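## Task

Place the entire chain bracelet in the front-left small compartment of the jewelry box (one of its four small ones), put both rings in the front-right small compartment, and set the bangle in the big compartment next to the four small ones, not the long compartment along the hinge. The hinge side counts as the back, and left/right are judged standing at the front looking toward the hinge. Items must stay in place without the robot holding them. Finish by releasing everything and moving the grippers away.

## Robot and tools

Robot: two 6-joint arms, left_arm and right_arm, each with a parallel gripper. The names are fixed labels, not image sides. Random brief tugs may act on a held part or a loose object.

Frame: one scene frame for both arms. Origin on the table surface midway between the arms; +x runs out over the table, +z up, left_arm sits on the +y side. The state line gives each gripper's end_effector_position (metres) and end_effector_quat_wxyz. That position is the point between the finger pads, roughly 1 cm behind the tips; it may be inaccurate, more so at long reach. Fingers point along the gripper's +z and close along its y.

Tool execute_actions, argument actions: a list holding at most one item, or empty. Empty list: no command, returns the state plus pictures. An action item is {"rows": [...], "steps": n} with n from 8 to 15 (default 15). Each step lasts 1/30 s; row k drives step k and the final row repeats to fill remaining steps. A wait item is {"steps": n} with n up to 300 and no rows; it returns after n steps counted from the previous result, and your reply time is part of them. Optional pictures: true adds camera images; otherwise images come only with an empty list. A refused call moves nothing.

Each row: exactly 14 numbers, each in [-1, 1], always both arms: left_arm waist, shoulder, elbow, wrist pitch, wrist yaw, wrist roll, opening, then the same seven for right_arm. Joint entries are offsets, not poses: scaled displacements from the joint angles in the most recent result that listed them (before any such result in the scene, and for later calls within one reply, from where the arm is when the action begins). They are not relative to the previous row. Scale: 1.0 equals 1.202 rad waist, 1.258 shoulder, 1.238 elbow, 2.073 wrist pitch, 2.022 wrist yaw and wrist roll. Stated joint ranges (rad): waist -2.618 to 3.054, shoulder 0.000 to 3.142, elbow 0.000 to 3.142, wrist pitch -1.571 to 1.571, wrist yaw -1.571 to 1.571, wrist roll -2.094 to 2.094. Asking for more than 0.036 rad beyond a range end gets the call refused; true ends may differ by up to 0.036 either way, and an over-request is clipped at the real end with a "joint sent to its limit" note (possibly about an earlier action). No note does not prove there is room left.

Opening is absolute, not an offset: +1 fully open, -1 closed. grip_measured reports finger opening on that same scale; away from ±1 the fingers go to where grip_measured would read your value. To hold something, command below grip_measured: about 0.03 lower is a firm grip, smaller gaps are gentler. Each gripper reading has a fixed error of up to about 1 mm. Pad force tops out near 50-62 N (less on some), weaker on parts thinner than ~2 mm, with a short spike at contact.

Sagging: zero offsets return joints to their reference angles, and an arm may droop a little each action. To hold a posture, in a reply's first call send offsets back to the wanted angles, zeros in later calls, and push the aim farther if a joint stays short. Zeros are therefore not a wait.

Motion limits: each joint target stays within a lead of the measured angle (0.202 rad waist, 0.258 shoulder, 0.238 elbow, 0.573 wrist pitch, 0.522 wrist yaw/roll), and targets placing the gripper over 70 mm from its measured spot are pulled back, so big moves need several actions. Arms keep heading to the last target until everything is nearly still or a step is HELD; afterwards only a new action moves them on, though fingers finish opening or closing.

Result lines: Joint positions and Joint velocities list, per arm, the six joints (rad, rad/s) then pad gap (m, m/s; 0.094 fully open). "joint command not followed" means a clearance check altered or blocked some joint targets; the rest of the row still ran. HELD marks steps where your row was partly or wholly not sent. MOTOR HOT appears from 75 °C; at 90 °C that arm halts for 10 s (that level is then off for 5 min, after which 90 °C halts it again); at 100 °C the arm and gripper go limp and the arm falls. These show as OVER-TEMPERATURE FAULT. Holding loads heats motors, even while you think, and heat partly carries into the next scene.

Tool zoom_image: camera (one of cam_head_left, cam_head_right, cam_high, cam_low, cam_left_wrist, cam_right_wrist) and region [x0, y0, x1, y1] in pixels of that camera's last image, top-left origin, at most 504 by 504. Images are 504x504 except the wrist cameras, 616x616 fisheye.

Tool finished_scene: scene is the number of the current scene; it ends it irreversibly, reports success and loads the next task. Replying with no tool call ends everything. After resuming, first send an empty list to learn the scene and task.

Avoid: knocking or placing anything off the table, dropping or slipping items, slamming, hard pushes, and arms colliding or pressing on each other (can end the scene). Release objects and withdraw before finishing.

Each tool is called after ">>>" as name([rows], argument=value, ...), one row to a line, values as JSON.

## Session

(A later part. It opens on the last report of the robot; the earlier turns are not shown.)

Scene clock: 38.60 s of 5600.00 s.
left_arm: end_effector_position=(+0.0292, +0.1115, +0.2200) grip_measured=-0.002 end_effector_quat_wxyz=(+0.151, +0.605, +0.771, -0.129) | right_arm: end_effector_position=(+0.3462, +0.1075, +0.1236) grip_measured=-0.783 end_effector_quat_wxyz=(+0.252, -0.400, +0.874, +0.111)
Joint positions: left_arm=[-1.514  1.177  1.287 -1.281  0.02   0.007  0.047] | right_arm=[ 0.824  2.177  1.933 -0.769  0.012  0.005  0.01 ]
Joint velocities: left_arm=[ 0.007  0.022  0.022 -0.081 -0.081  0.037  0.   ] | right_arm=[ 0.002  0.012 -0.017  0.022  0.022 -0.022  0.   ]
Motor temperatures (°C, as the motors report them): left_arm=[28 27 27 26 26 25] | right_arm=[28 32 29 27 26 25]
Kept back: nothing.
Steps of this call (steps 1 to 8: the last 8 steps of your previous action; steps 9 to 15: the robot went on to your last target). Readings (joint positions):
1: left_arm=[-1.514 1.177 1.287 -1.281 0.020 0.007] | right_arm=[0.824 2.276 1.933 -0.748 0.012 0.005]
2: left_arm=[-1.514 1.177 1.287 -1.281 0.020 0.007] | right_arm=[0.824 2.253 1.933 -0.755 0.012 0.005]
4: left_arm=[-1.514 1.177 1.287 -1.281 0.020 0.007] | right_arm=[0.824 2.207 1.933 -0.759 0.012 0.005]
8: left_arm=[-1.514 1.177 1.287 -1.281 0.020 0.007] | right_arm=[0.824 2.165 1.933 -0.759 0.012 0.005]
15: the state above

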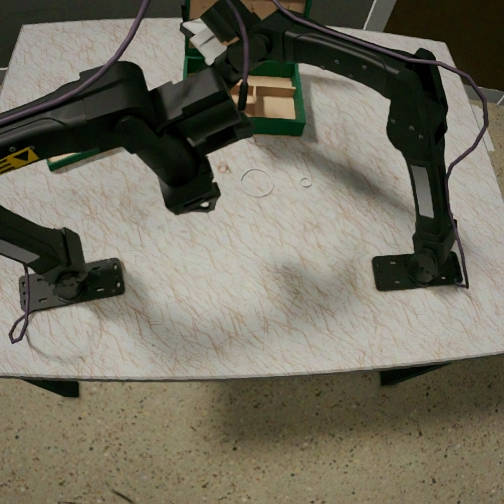

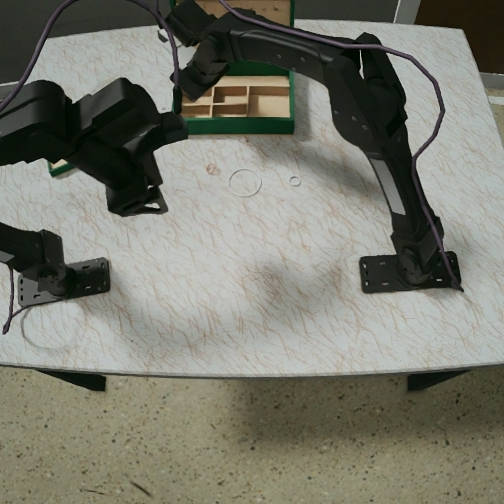

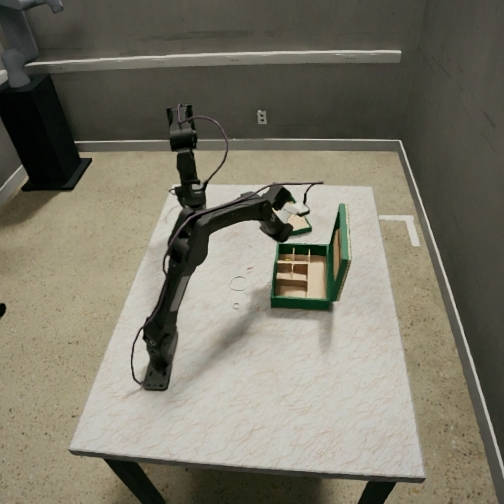

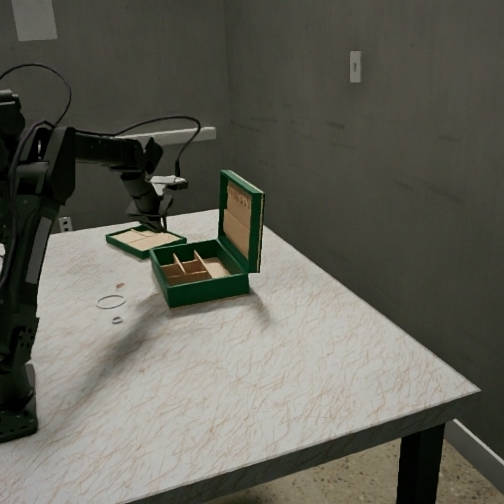

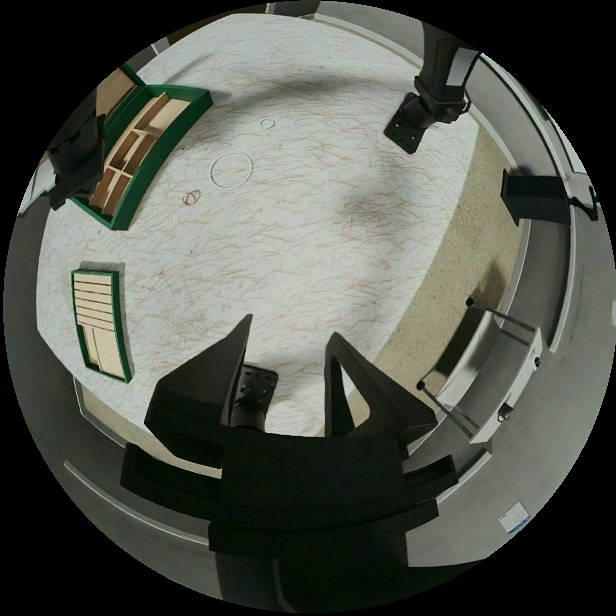

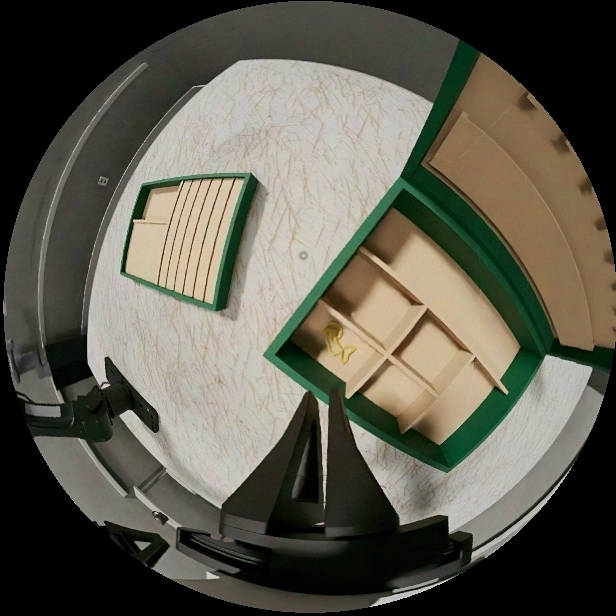

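>>> execute_actions([
  {"rows":[[0,0,0,0,0,0,0,0,-0.06,-0.03,-0.01,0,0,0],[0,0,0,0,0,0,0,0,-0.12,-0.06,-0.02,0,0,0],[0,0,0,0,0,0,0,0.01,-0.18,-0.1,-0.03,0,0,0],[0,0,0,0,0,0,0,0.02,-0.24,-0.15,-0.04,0,0,0],[0,0,0,0,0,0,0,0.03,-0.3,-0.2,-0.05,0,0,0],[0,0,0,0,0,0,0,0.04,-0.35,-0.25,-0.06,0,0,0],[0,0,0,0,0,0,0,0.042,-0.375,-0.3,-0.07,0,0,0],[0,0,0,0,0,0,0,0.042,-0.375,-0.35,-0.08,0,0,0],[0,0,0,0,0,0,0,0.042,-0.375,-0.4,-0.09,0,0,0],[0,0,0,0,0,0,0,0.042,-0.375,-0.45,-0.09,0,0,0],[0,0,0,0,0,0,0,0.042,-0.375,-0.5,-0.09,0,0,0],[0,0,0,0,0,0,0,0.042,-0.375,-0.55,-0.09,0,0,0],[0,0,0,0,0,0,0,0.042,-0.375,-0.6,-0.09,0,0,0],[0,0,0,0,0,0,0,0.042,-0.375,-0.64,-0.09,0,0,0],[0,0,0,0,0,0,0,0.042,-0.375,-0.67,-0.092,0,0,0]]},
])

>>> execute_actions([
  {"steps":25},
], pictures=true)

Scene clock: 39.97 s of 5600.00 s.
left_arm: end_effector_position=(+0.0292, +0.1115, +0.2200) grip_measured=-0.002 end_effector_quat_wxyz=(+0.151, +0.605, +0.771, -0.129) | right_arm: end_effector_position=(+0.2924, +0.0560, +0.1703) grip_measured=-0.003 end_effector_quat_wxyz=(+0.248, -0.407, +0.872, +0.111)
Joint positions: left_arm=[-1.514  1.177  1.287 -1.281  0.02   0.007  0.047] | right_arm=[ 0.84   1.871  1.676 -0.825  0.012  0.005  0.047]
Joint velocities: left_arm=[ 0.007  0.017 -0.012 -0.007 -0.022  0.022 -0.001] | right_arm=[ 0.247 -2.151 -1.536 -0.344  0.007 -0.037  0.001]
Motor temperatures (°C, as the motors report them): left_arm=[28 27 27 26 26 25] | right_arm=[28 33 29 27 26 25]
Steps of this call (steps 1 to 15: the robot went on to your last target; steps 16 to 34: nothing new was sent; steps 35 to 41: the first 7 steps of this action). Readings (joint positions):
35: left_arm=[-1.514 1.177 1.287 -1.281 0.020 0.007] | right_arm=[0.824 2.171 1.926 -0.769 0.012 0.005]
36: left_arm=[-1.514 1.177 1.287 -1.281 0.020 0.007] | right_arm=[0.824 2.151 1.904 -0.770 0.012 0.005]
38: left_arm=[-1.514 1.177 1.287 -1.281 0.020 0.007] | right_arm=[0.825 2.066 1.822 -0.789 0.012 0.005]
41: the state above

Scene clock: 40.80 s of 5600.00 s.
left_arm: end_effector_position=(+0.0292, +0.1115, +0.2200) grip_measured=-0.002 end_effector_quat_wxyz=(+0.151, +0.605, +0.771, -0.129) | right_arm: end_effector_position=(+0.1604, -0.0895, +0.0338) grip_measured=-0.003 end_effector_quat_wxyz=(-0.013, -0.440, +0.898, -0.013)
Joint positions: left_arm=[-1.514  1.177  1.287 -1.281  0.02   0.007  0.047] | right_arm=[ 0.873  1.724  1.087 -0.969  0.012  0.005  0.047]
Joint velocities: left_arm=[-0.007  0.007 -0.002  0.022 -0.051  0.022 -0.   ] | right_arm=[-0.017 -0.002  0.002 -0.007 -0.022 -0.022  0.   ]
Motor temperatures (°C, as the motors report them): left_arm=[28 27 27 26 26 25] | right_arm=[28 33 29 27 26 25]
Kept back: nothing.
Steps of this call (steps 1 to 8: the last 8 steps of your previous action; steps 9 to 25: the robot went on to your last target). Readings (joint positions):
1: left_arm=[-1.514 1.177 1.287 -1.281 0.020 0.007] | right_arm=[0.849 1.799 1.622 -0.838 0.012 0.005]
2: left_arm=[-1.514 1.177 1.287 -1.281 0.020 0.007] | right_arm=[0.859 1.735 1.571 -0.854 0.012 0.005]
4: left_arm=[-1.514 1.177 1.287 -1.281 0.020 0.007] | right_arm=[0.872 1.657 1.483 -0.878 0.012 0.005]
8: left_arm=[-1.514 1.177 1.287 -1.281 0.020 0.007] | right_arm=[0.873 1.658 1.304 -0.888 0.012 0.005]
25: the state above

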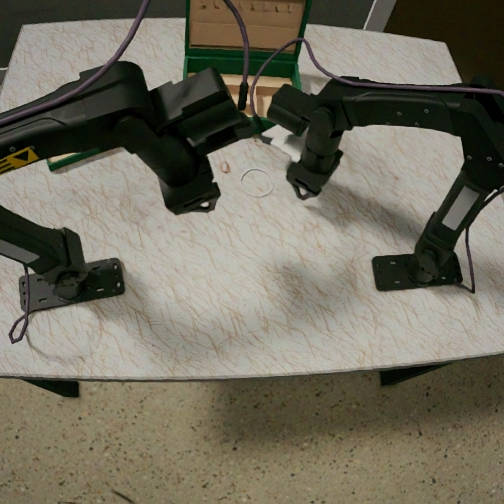

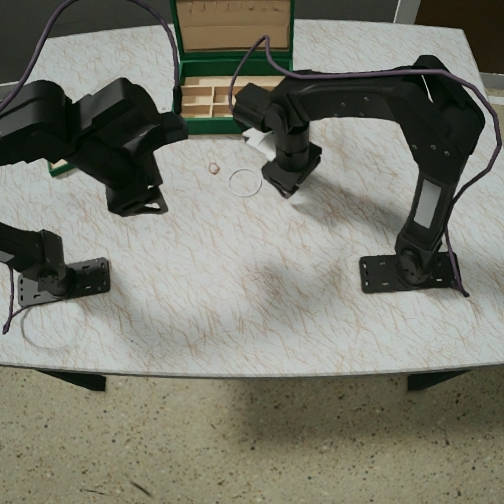

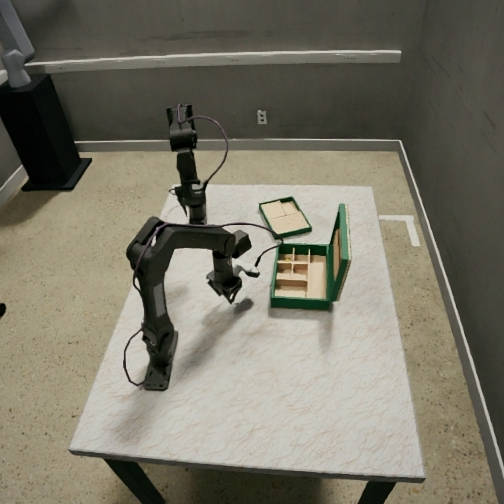

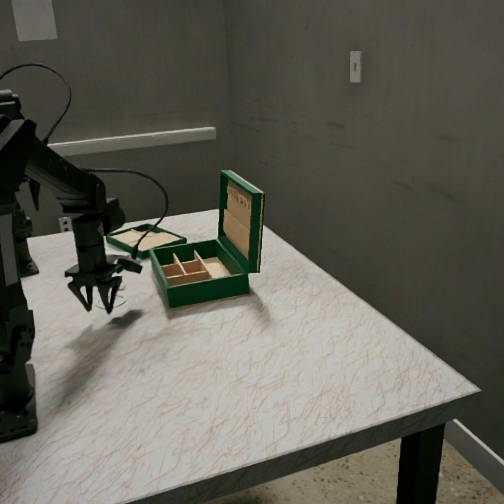

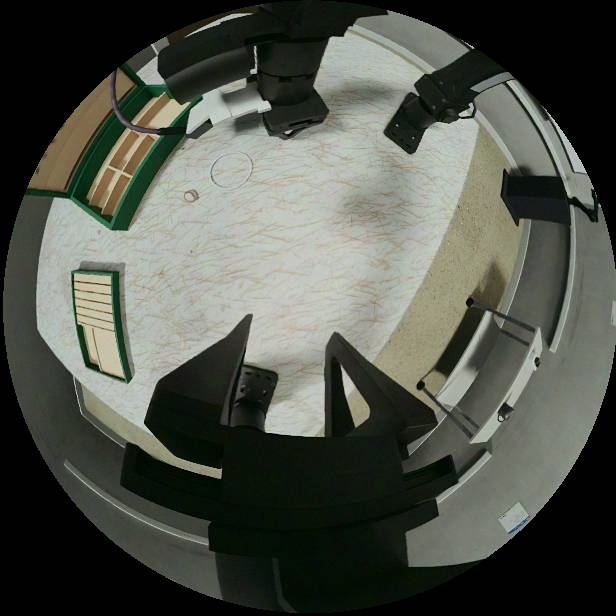

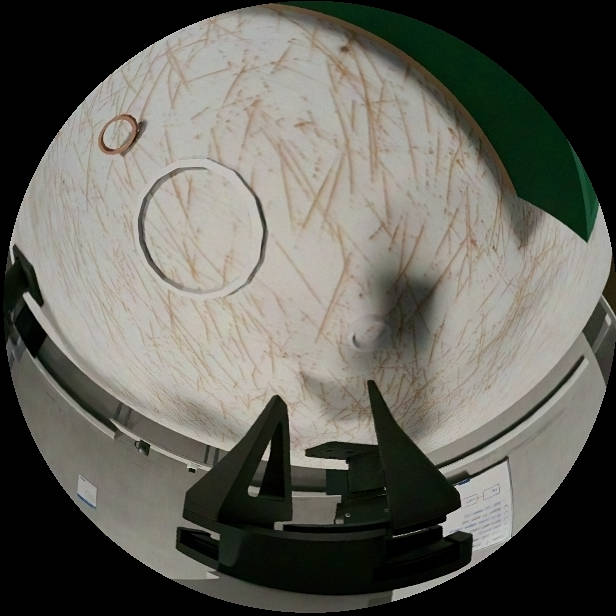

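>>> execute_actions([
  {"rows":[[0,0,0,0,0,0,0,-0.03,0,0,0.01,0,0,0],[0,0,0,0,0,0,0,-0.06,0,0,0.02,0,0,0],[0,0,0,0,0,0,0,-0.08,0,0,0.02,0,0,0],[0,0,0,0,0,0,0,-0.097,0,0,0.02,0,0,0],[0,0,0,0,0,0,0,-0.097,0.01,-0.01,0.03,0,0,0],[0,0,0,0,0,0,0,-0.097,0.02,-0.02,0.04,0,0,0],[0,0,0,0,0,0,0,-0.097,0.03,-0.025,0.05,0,0,0]]},
])

>>> execute_actions([
  {"steps":20},
], pictures=true)

Scene clock: 42.50 s of 5600.00 s.
left_arm: end_effector_position=(+0.0292, +0.1115, +0.2200) grip_measured=-0.002 end_effector_quat_wxyz=(+0.151, +0.605, +0.771, -0.129) | right_arm: end_effector_position=(+0.1910, -0.1041, +0.0317) grip_measured=-0.003 end_effector_quat_wxyz=(+0.000, -0.388, +0.922, -0.005)
Joint positions: left_arm=[-1.514  1.177  1.287 -1.281  0.02   0.007  0.047] | right_arm=[ 0.759  1.731  1.087 -0.93   0.01   0.005  0.047]
Joint velocities: left_arm=[ 0.022 -0.017  0.007  0.022 -0.007 -0.037  0.001] | right_arm=[-0.242  0.159 -0.002  0.315  0.066  0.022  0.   ]
Motor temperatures (°C, as the motors report them): left_arm=[28 27 27 26 26 25] | right_arm=[28 33 29 27 26 25]
Steps of this call (steps 1 to 15: the robot went on to your last target; steps 16 to 44: nothing new was sent; steps 45 to 51: the first 7 steps of this action). Readings (joint positions):
45: left_arm=[-1.514 1.177 1.287 -1.281 0.020 0.007] | right_arm=[0.870 1.724 1.087 -0.968 0.010 0.005]
46: left_arm=[-1.514 1.177 1.287 -1.281 0.020 0.007] | right_arm=[0.859 1.724 1.087 -0.965 0.008 0.005]
48: left_arm=[-1.514 1.177 1.287 -1.281 0.020 0.007] | right_arm=[0.816 1.724 1.087 -0.955 0.006 0.005]
51: the state above

Scene clock: 43.17 s of 5600.00 s.
left_arm: end_effector_position=(+0.0292, +0.1115, +0.2200) grip_measured=-0.002 end_effector_quat_wxyz=(+0.151, +0.605, +0.771, -0.129) | right_arm: end_effector_position=(+0.1949, -0.1026, +0.0202) grip_measured=-0.003 end_effector_quat_wxyz=(+0.003, -0.385, +0.923, -0.005)
Joint positions: left_arm=[-1.514  1.177  1.287 -1.281  0.02   0.007  0.047] | right_arm=[ 0.753  1.758  1.069 -0.88   0.011  0.005  0.047]
Joint velocities: left_arm=[ 0.007  0.002 -0.002  0.007  0.022  0.066 -0.   ] | right_arm=[-0.017 -0.017 -0.002 -0.095  0.022 -0.007 -0.   ]
Motor temperatures (°C, as the motors report them): left_arm=[28 27 27 26 26 25] | right_arm=[28 32 29 27 26 25]
Kept back: nothing.
Steps of this call (steps 1 to 8: the last 8 steps of your previous action; steps 9 to 20: the robot went on to your last target). Readings (joint positions):
1: left_arm=[-1.514 1.177 1.287 -1.281 0.020 0.007] | right_arm=[0.753 1.738 1.086 -0.918 0.011 0.005]
2: left_arm=[-1.514 1.177 1.287 -1.281 0.020 0.007] | right_arm=[0.753 1.744 1.084 -0.907 0.011 0.005]
4: left_arm=[-1.514 1.177 1.287 -1.281 0.020 0.007] | right_arm=[0.753 1.754 1.076 -0.894 0.011 0.005]
8: left_arm=[-1.514 1.177 1.287 -1.281 0.020 0.007] | right_arm=[0.753 1.758 1.069 -0.888 0.011 0.005]
20: the state above

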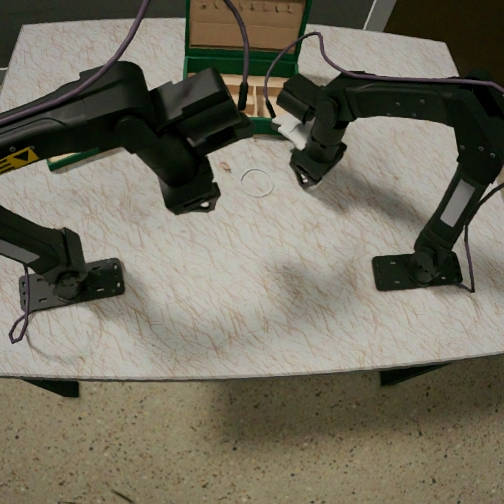

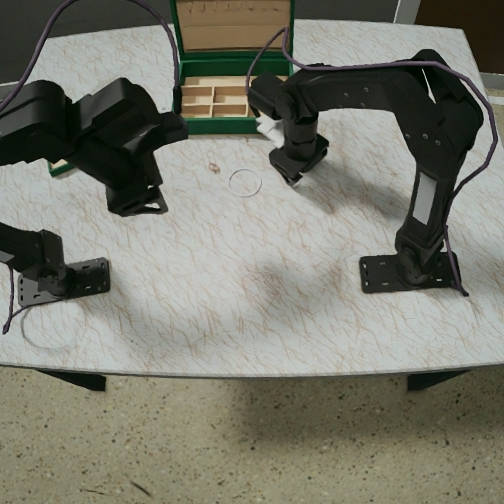

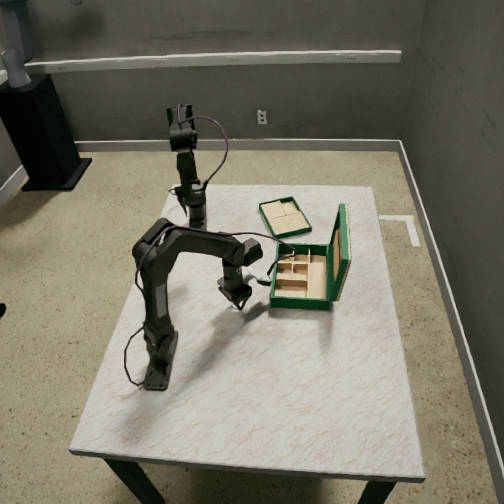

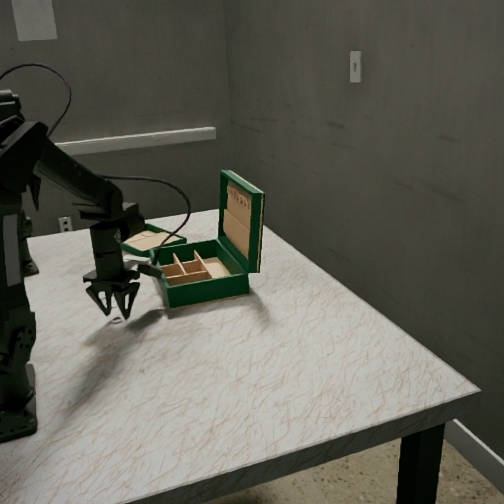

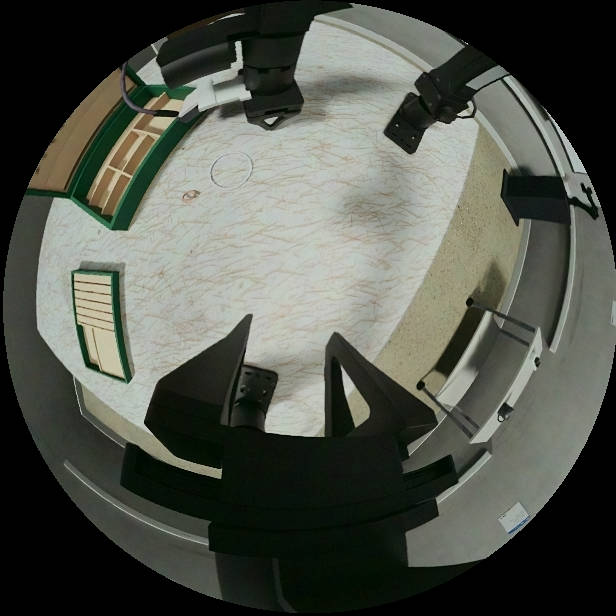

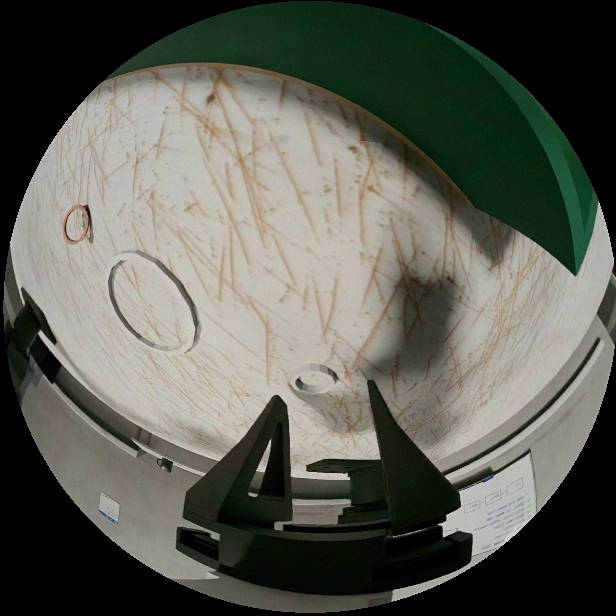

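>>> execute_actions([
  {"rows":[[0,0,0,0,0,0,0,0.01,0,-0.02,0.01,0,0,0],[0,0,0,0,0,0,0,0.01,0,-0.035,0.018,0,0,0],[0,0,0,0,0,0,0,0.01,0,-0.055,0.027,0,0,0]]},
])

>>> execute_actions([
  {"steps":15},
], pictures=true)

>>> zoom_image(camera="cam_right_wrist", region=[240, 320, 420, 460])

Scene clock: 43.80 s of 5600.00 s.
left_arm: end_effector_position=(+0.0292, +0.1115, +0.2200) grip_measured=-0.002 end_effector_quat_wxyz=(+0.151, +0.605, +0.771, -0.129) | right_arm: end_effector_position=(+0.1872, -0.1105, +0.0086) grip_measured=-0.003 end_effector_quat_wxyz=(-0.006, -0.385, +0.923, -0.008)
Joint positions: left_arm=[-1.514  1.177  1.287 -1.281  0.02   0.007  0.047] | right_arm=[ 0.753  1.758  1.017 -0.848  0.011  0.005  0.047]
Joint velocities: left_arm=[-0.017  0.002 -0.012 -0.007 -0.051 -0.022 -0.   ] | right_arm=[ 0.007  0.002 -0.007  0.066 -0.022  0.022  0.   ]
Motor temperatures (°C, as the motors report them): left_arm=[28 27 27 26 26 25] | right_arm=[28 32 29 27 26 25]
Steps of this call (steps 1 to 12: the robot went on to your last target; steps 13 to 19: the first 7 steps of this action). Readings (joint positions):
13: left_arm=[-1.514 1.177 1.287 -1.281 0.020 0.007] | right_arm=[0.753 1.758 1.069 -0.878 0.011 0.005]
14: left_arm=[-1.514 1.177 1.287 -1.281 0.020 0.007] | right_arm=[0.753 1.758 1.065 -0.872 0.011 0.005]
16: left_arm=[-1.514 1.177 1.287 -1.281 0.020 0.007] | right_arm=[0.753 1.758 1.043 -0.852 0.011 0.005]
19: the state above

Scene clock: 44.30 s of 5600.00 s.
left_arm: end_effector_position=(+0.0292, +0.1115, +0.2200) grip_measured=-0.002 end_effector_quat_wxyz=(+0.151, +0.605, +0.771, -0.129) | right_arm: end_effector_position=(+0.1881, -0.1093, +0.0085) grip_measured=-0.003 end_effector_quat_wxyz=(-0.003, -0.385, +0.923, -0.007)
Joint positions: left_arm=[-1.514  1.177  1.287 -1.281  0.02   0.007  0.047] | right_arm=[ 0.754  1.758  1.017 -0.842  0.011  0.006  0.047]
Joint velocities: left_arm=[-0.007  0.017  0.007  0.022 -0.051  0.051 -0.001] | right_arm=[-0.007 -0.002 -0.012 -0.125 -0.081  0.007 -0.001]
Motor temperatures (°C, as the motors report them): left_arm=[28 27 27 26 26 25] | right_arm=[28 32 29 27 26 25]
Kept back: nothing.
Steps of this call (steps 1 to 8: the last 8 steps of your previous action; steps 9 to 15: the robot went on to your last target). Readings (joint positions):
1: left_arm=[-1.514 1.177 1.287 -1.281 0.020 0.007] | right_arm=[0.753 1.758 1.017 -0.844 0.011 0.005]
2: left_arm=[-1.514 1.177 1.287 -1.281 0.020 0.007] | right_arm=[0.753 1.758 1.017 -0.843 0.011 0.006]
4: left_arm=[-1.514 1.177 1.287 -1.281 0.020 0.007] | right_arm=[0.754 1.758 1.017 -0.842 0.011 0.006]
8: left_arm=[-1.514 1.177 1.287 -1.281 0.020 0.007] | right_arm=[0.754 1.758 1.017 -0.842 0.011 0.006]
15: the state above
All arms were judged still, so your last target was given up. Only a new action makes them travel on or press farther. Fingers that are still opening or closing keep moving.

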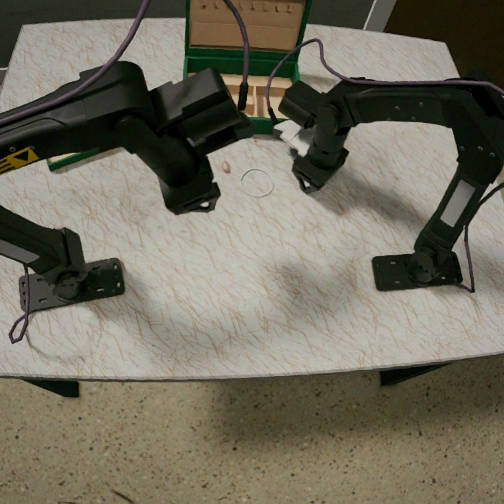

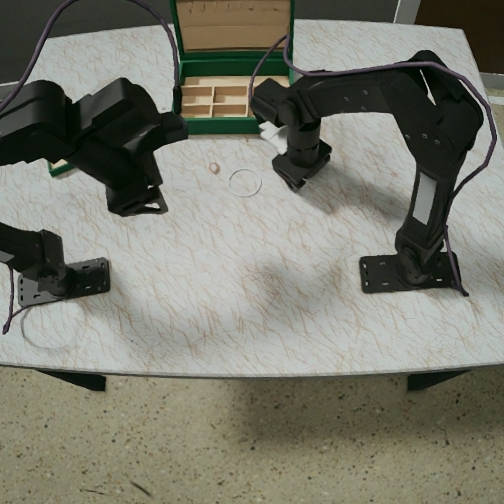

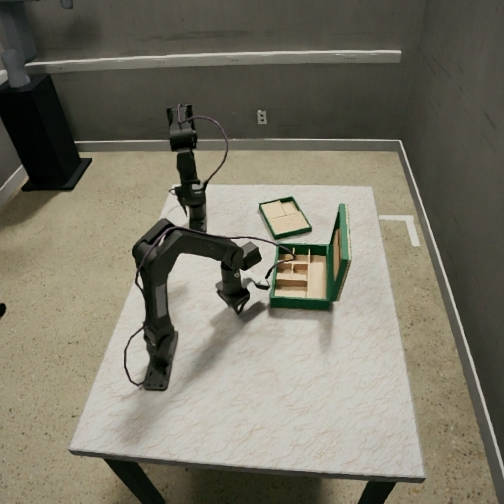

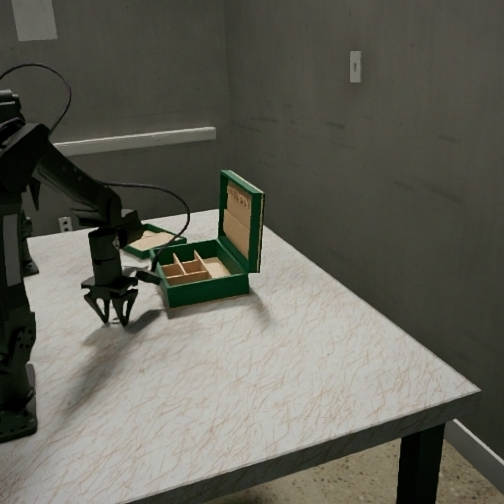

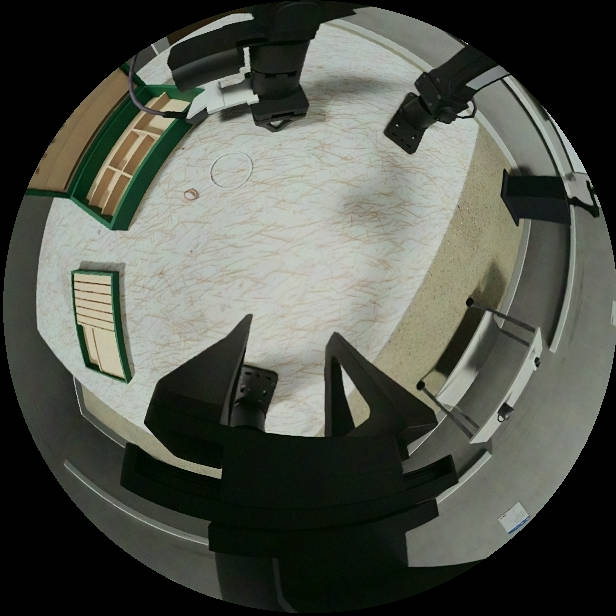

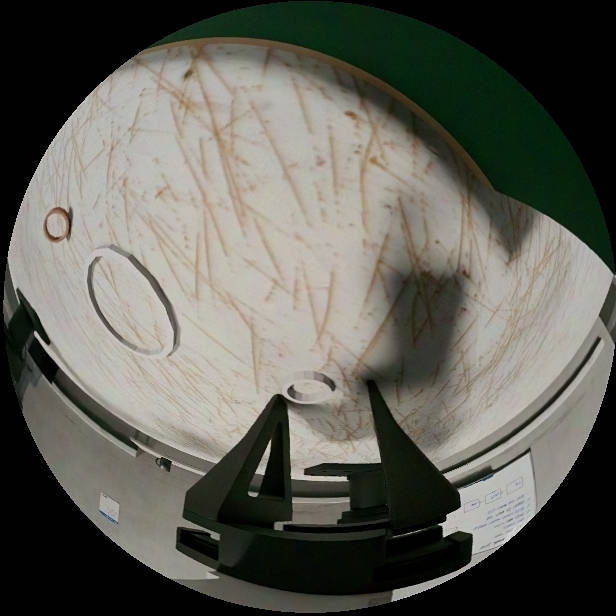

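Region (240, 320, 420, 460) of cam_right_wrist's 616x616 image, scaled by 2.800, with more detail than that image has.

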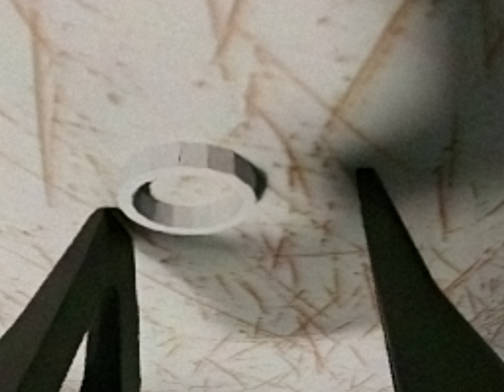

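>>> execute_actions([
  {"rows":[[0,0,0,0,0,0,0,0,0,0,0.02,0,0,0]]},
])

>>> execute_actions([
  {"rows":[[0,0,0,0,0,0,0,0,0,-0.01,0,0,0,-0.1],[0,0,0,0,0,0,0,0,0,-0.01,0,0,0,-0.15],[0,0,0,0,0,0,0,0,0,-0.01,0,0,0,-0.2],[0,0,0,0,0,0,0,0,0,-0.01,0,0,0,-0.25],[0,0,0,0,0,0,0,0,0,-0.01,0,0,0,-0.3],[0,0,0,0,0,0,0,0,0,-0.01,0,0,0,-0.35],[0,0,0,0,0,0,0,0,0,-0.01,0,0,0,-0.4],[0,0,0,0,0,0,0,0,0,-0.01,0,0,0,-0.44],[0,0,0,0,0,0,0,0,0,-0.01,0,0,0,-0.48],[0,0,0,0,0,0,0,0,0,-0.01,0,0,0,-0.52],[0,0,0,0,0,0,0,0,0,-0.01,0,0,0,-0.55]]},
])

>>> execute_actions([
  {"steps":15},
], pictures=true)

>>> zoom_image(camera="cam_right_wrist", region=[240, 320, 420, 460])

Scene clock: 45.47 s of 5600.00 s.
left_arm: end_effector_position=(+0.0292, +0.1115, +0.2200) grip_measured=-0.002 end_effector_quat_wxyz=(+0.151, +0.605, +0.771, -0.129) | right_arm: end_effector_position=(+0.1885, -0.1089, +0.0085) grip_measured=-0.003 end_effector_quat_wxyz=(-0.002, -0.385, +0.923, -0.007)
Joint positions: left_arm=[-1.514  1.177  1.287 -1.281  0.02   0.007  0.047] | right_arm=[ 0.754  1.758  1.017 -0.84   0.011  0.006  0.047]
Joint velocities: left_arm=[ 0.007 -0.002 -0.022  0.007 -0.007  0.007 -0.   ] | right_arm=[-0.017  0.012 -0.027 -0.037  0.007 -0.037 -0.001]
Motor temperatures (°C, as the motors report them): left_arm=[28 27 27 26 26 25] | right_arm=[28 32 29 27 26 25]
Steps of this call (steps 1 to 28: nothing new was sent; steps 29 to 35: the first 7 steps of this action). Readings (joint positions):
29: left_arm=[-1.514 1.177 1.287 -1.281 0.020 0.007] | right_arm=[0.754 1.758 1.017 -0.841 0.011 0.006]
30: left_arm=[-1.514 1.177 1.287 -1.281 0.020 0.007] | right_arm=[0.754 1.758 1.017 -0.841 0.011 0.006]
32: left_arm=[-1.514 1.177 1.287 -1.281 0.020 0.007] | right_arm=[0.754 1.758 1.017 -0.840 0.011 0.006]
35: the state above

Scene clock: 45.97 s of 5600.00 s.
left_arm: end_effector_position=(+0.0292, +0.1115, +0.2200) grip_measured=-0.002 end_effector_quat_wxyz=(+0.151, +0.605, +0.771, -0.129) | right_arm: end_effector_position=(+0.1884, -0.1090, +0.0085) grip_measured=-0.376 end_effector_quat_wxyz=(-0.003, -0.385, +0.923, -0.007)
Joint positions: left_arm=[-1.514  1.177  1.287 -1.281  0.02   0.007  0.047] | right_arm=[ 0.754  1.758  1.017 -0.84   0.011  0.006  0.029]
Joint velocities: left_arm=[-0.017 -0.007 -0.022  0.022 -0.007 -0.022 -0.   ] | right_arm=[-0.002  0.002  0.002  0.022 -0.022  0.022 -0.044]
Motor temperatures (°C, as the motors report them): left_arm=[28 27 27 26 26 25] | right_arm=[28 32 29 27 26 25]
Steps of this call (steps 1 to 8: the last 8 steps of your previous action; steps 9 to 15: the first 7 steps of this action, its rows measured from where the robot was after step 8). Readings (joint positions):
8: left_arm=[-1.514 1.177 1.287 -1.281 0.020 0.007] | right_arm=[0.754 1.758 1.017 -0.840 0.011 0.006]
9: left_arm=[-1.514 1.177 1.287 -1.281 0.020 0.007] | right_arm=[0.754 1.758 1.017 -0.840 0.011 0.006]
10: left_arm=[-1.514 1.177 1.287 -1.281 0.020 0.007] | right_arm=[0.754 1.758 1.017 -0.840 0.011 0.006]
12: left_arm=[-1.514 1.177 1.287 -1.281 0.020 0.007] | right_arm=[0.754 1.758 1.017 -0.840 0.011 0.006]
15: the state above

Scene clock: 46.47 s of 5600.00 s.
left_arm: end_effector_position=(+0.0292, +0.1115, +0.2200) grip_measured=-0.002 end_effector_quat_wxyz=(+0.151, +0.605, +0.771, -0.129) | right_arm: end_effector_position=(+0.1884, -0.1090, +0.0085) grip_measured=-0.547 end_effector_quat_wxyz=(-0.003, -0.385, +0.923, -0.007)
Joint positions: left_arm=[-1.514  1.177  1.287 -1.281  0.02   0.007  0.047] | right_arm=[ 0.754  1.758  1.017 -0.84   0.011  0.006  0.021]
Joint velocities: left_arm=[-0.007 -0.007 -0.012 -0.022  0.154  0.037  0.001] | right_arm=[-0.002 -0.002 -0.007  0.037 -0.022  0.037  0.   ]
Motor temperatures (°C, as the motors report them): left_arm=[28 27 27 26 26 25] | right_arm=[28 32 29 27 26 25]
Kept back: nothing.
Steps of this call (steps 1 to 8: the last 8 steps of your previous action; steps 9 to 15: the robot went on to your last target). Readings (joint positions):
1: left_arm=[-1.514 1.177 1.287 -1.281 0.020 0.007] | right_arm=[0.754 1.758 1.017 -0.840 0.011 0.006]
2: left_arm=[-1.514 1.177 1.287 -1.281 0.020 0.007] | right_arm=[0.754 1.758 1.017 -0.840 0.011 0.006]
4: left_arm=[-1.514 1.177 1.287 -1.281 0.020 0.007] | right_arm=[0.754 1.758 1.017 -0.840 0.011 0.006]
8: left_arm=[-1.514 1.177 1.287 -1.281 0.020 0.007] | right_arm=[0.754 1.758 1.017 -0.840 0.011 0.006]
15: the state above
All arms were judged still, so your last target was given up. Only a new action makes them travel on or press farther. Fingers that are still opening or closing keep moving.

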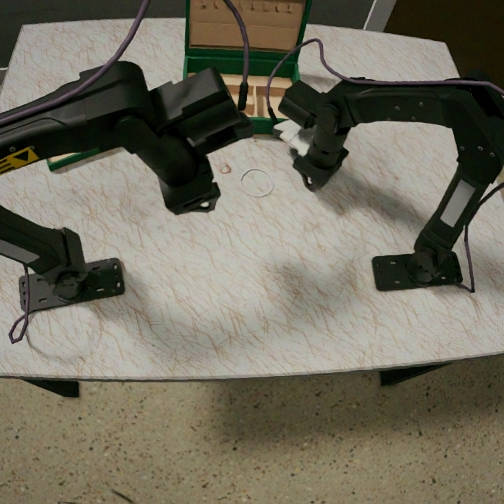

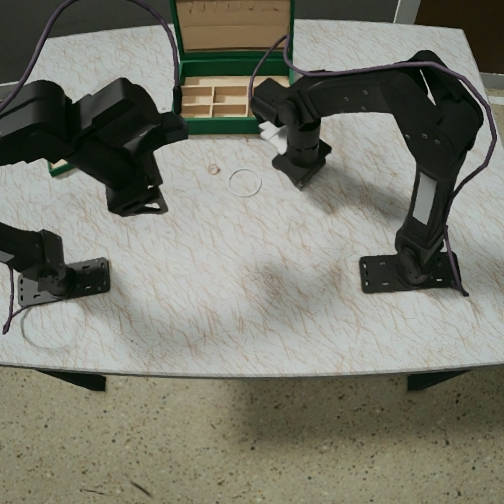

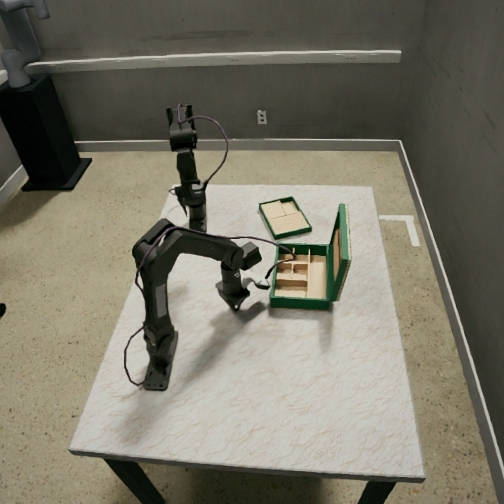

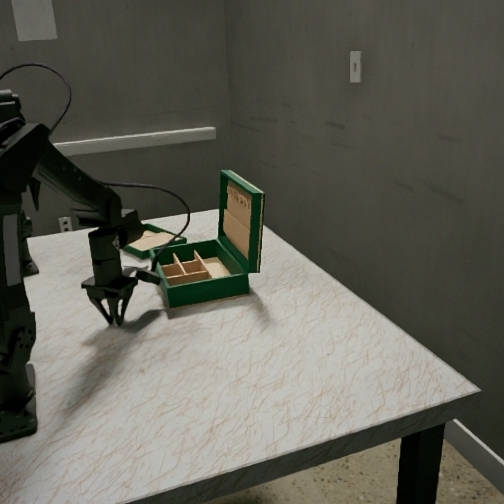

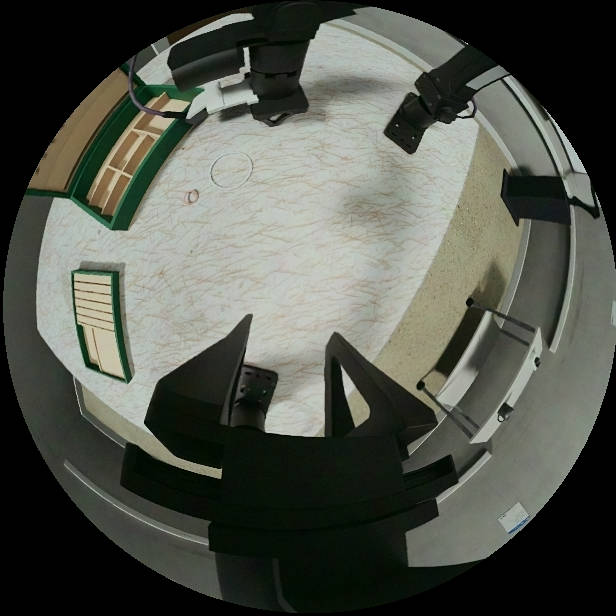

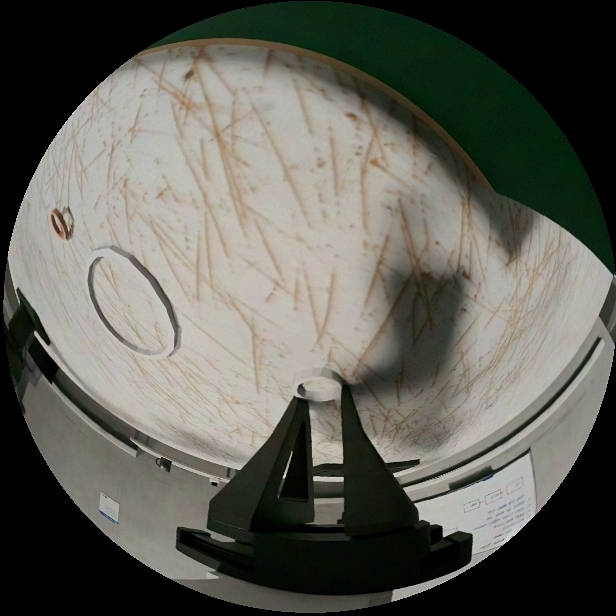

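Region (240, 320, 420, 460) of cam_right_wrist's 616x616 image, scaled by 2.800, with more detail than that image has.

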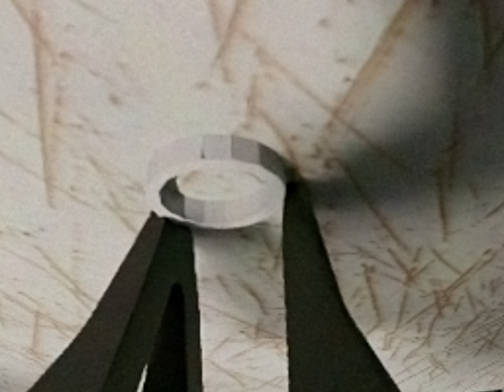

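>>> execute_actions([
  {"rows":[[0,0,0,0,0,0,0,0,0,0,0,0,0,-0.35],[0,0,0,0,0,0,0,0,0,0,0,0,0,-0.35],[0,0,0,0,0,0,0,0,0,0,0,0,0,-0.35],[0,0,0,0,0,0,0,0,0,0.022,0,0,0,-0.35],[0,0,0,0,0,0,0,0,0,0.022,0,0,0,-0.35],[0,0,0,0,0,0,0,0,0,0.022,0.018,0,0,-0.35]]},
])

>>> execute_actions([
  {"steps":15},
], pictures=true)

>>> zoom_image(camera="cam_right_wrist", region=[240, 320, 420, 460])

Scene clock: 47.07 s of 5600.00 s.
left_arm: end_effector_position=(+0.0292, +0.1115, +0.2200) grip_measured=-0.002 end_effector_quat_wxyz=(+0.151, +0.605, +0.771, -0.129) | right_arm: end_effector_position=(+0.1883, -0.1086, +0.0085) grip_measured=-0.353 end_effector_quat_wxyz=(-0.003, -0.385, +0.923, -0.006)
Joint positions: left_arm=[-1.514  1.177  1.287 -1.281  0.02   0.007  0.047] | right_arm=[ 0.754  1.758  1.017 -0.84   0.009  0.006  0.03 ]
Joint velocities: left_arm=[-0.017  0.002  0.007 -0.051  0.051 -0.051 -0.001] | right_arm=[-0.002 -0.002  0.022 -0.007 -0.051 -0.007  0.   ]
Motor temperatures (°C, as the motors report them): left_arm=[28 27 27 26 26 25] | right_arm=[28 32 29 26 26 25]
Steps of this call (steps 1 to 11: nothing new was sent; steps 12 to 18: the first 7 steps of this action). Readings (joint positions):
12: left_arm=[-1.514 1.177 1.287 -1.281 0.020 0.007] | right_arm=[0.754 1.758 1.017 -0.840 0.011 0.006]
13: left_arm=[-1.514 1.177 1.287 -1.281 0.020 0.007] | right_arm=[0.754 1.758 1.017 -0.840 0.010 0.006]
15: left_arm=[-1.514 1.177 1.287 -1.281 0.020 0.007] | right_arm=[0.754 1.758 1.017 -0.840 0.009 0.006]
18: the state above

Scene clock: 47.57 s of 5600.00 s.
left_arm: end_effector_position=(+0.0292, +0.1115, +0.2200) grip_measured=-0.002 end_effector_quat_wxyz=(+0.151, +0.605, +0.771, -0.129) | right_arm: end_effector_position=(+0.1883, -0.1086, +0.0085) grip_measured=-0.353 end_effector_quat_wxyz=(-0.003, -0.385, +0.923, -0.006)
Joint positions: left_arm=[-1.514  1.177  1.287 -1.281  0.02   0.007  0.047] | right_arm=[ 0.754  1.758  1.017 -0.84   0.009  0.006  0.03 ]
Joint velocities: left_arm=[-0.017 -0.002  0.017  0.007 -0.022  0.051 -0.001] | right_arm=[ 0.002 -0.002  0.002 -0.007 -0.022 -0.037 -0.   ]
Motor temperatures (°C, as the motors report them): left_arm=[28 27 27 26 26 25] | right_arm=[28 32 29 26 26 25]
Kept back: nothing.
Steps of this call (steps 1 to 8: the last 8 steps of your previous action; steps 9 to 15: the robot went on to your last target). Readings (joint positions):
1: left_arm=[-1.514 1.177 1.287 -1.281 0.020 0.007] | right_arm=[0.754 1.758 1.017 -0.840 0.009 0.006]
2: left_arm=[-1.514 1.177 1.287 -1.281 0.020 0.007] | right_arm=[0.754 1.758 1.017 -0.840 0.009 0.006]
4: left_arm=[-1.514 1.177 1.287 -1.281 0.020 0.007] | right_arm=[0.754 1.758 1.017 -0.840 0.009 0.006]
8: left_arm=[-1.514 1.177 1.287 -1.281 0.020 0.007] | right_arm=[0.754 1.758 1.017 -0.840 0.009 0.006]
15: the state above
All arms were judged still, so your last target was given up. Only a new action makes them travel on or press farther. Fingers that are still opening or closing keep moving.

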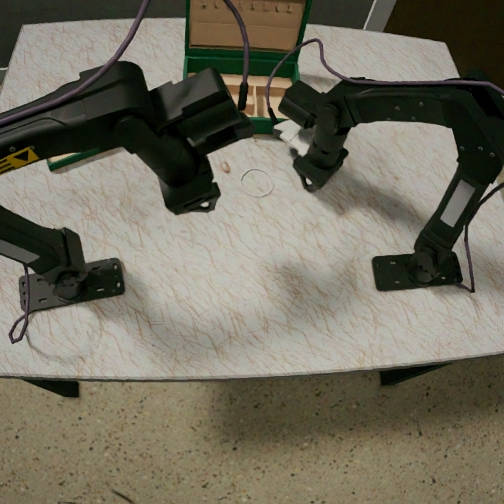

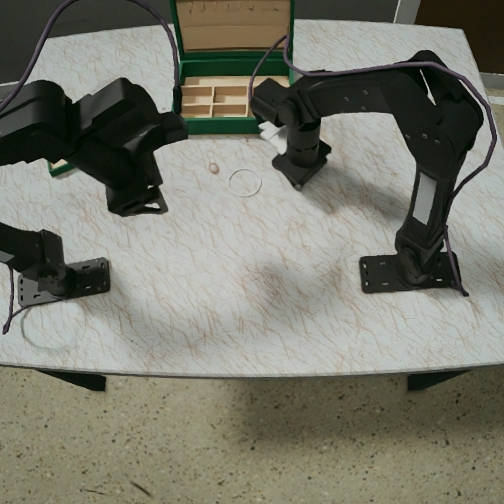

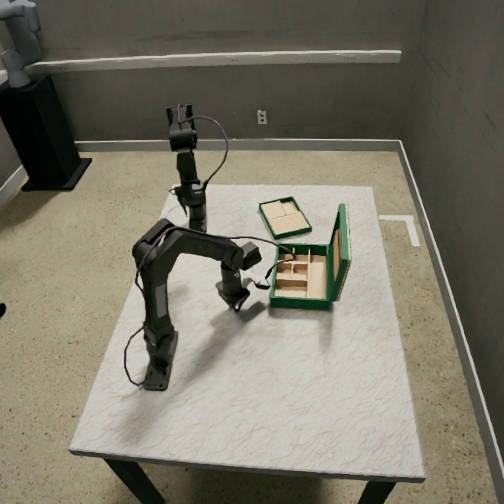

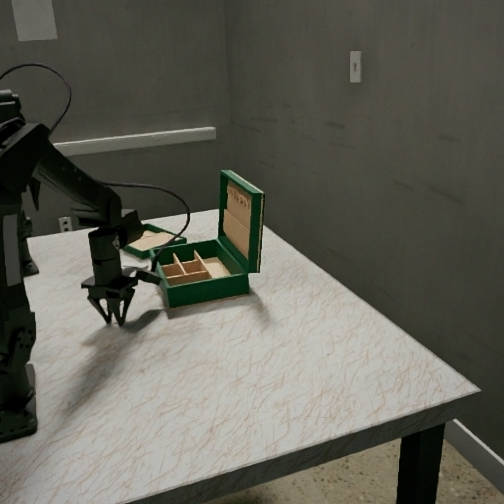

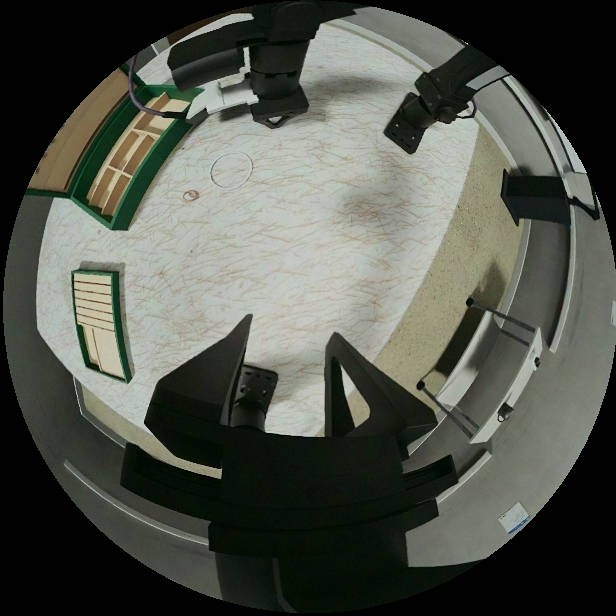

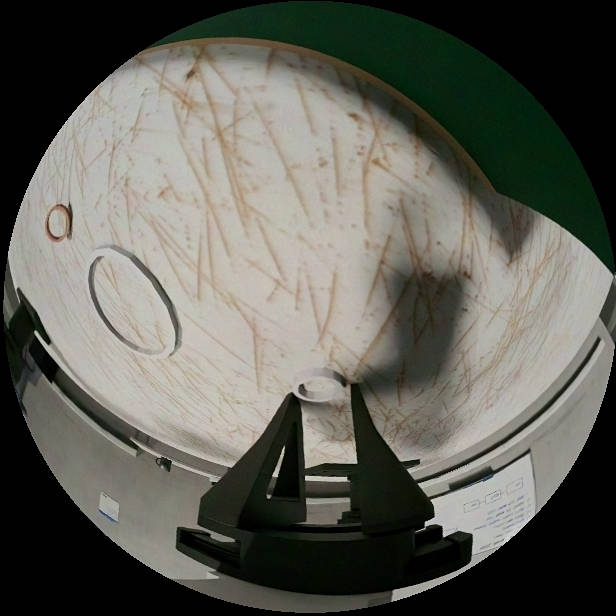

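Region (240, 320, 420, 460) of cam_right_wrist's 616x616 image, scaled by 2.800, with more detail than that image has.

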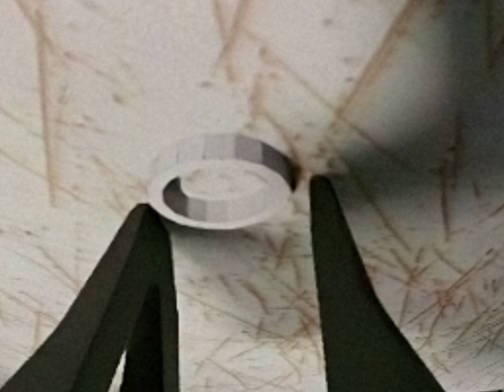

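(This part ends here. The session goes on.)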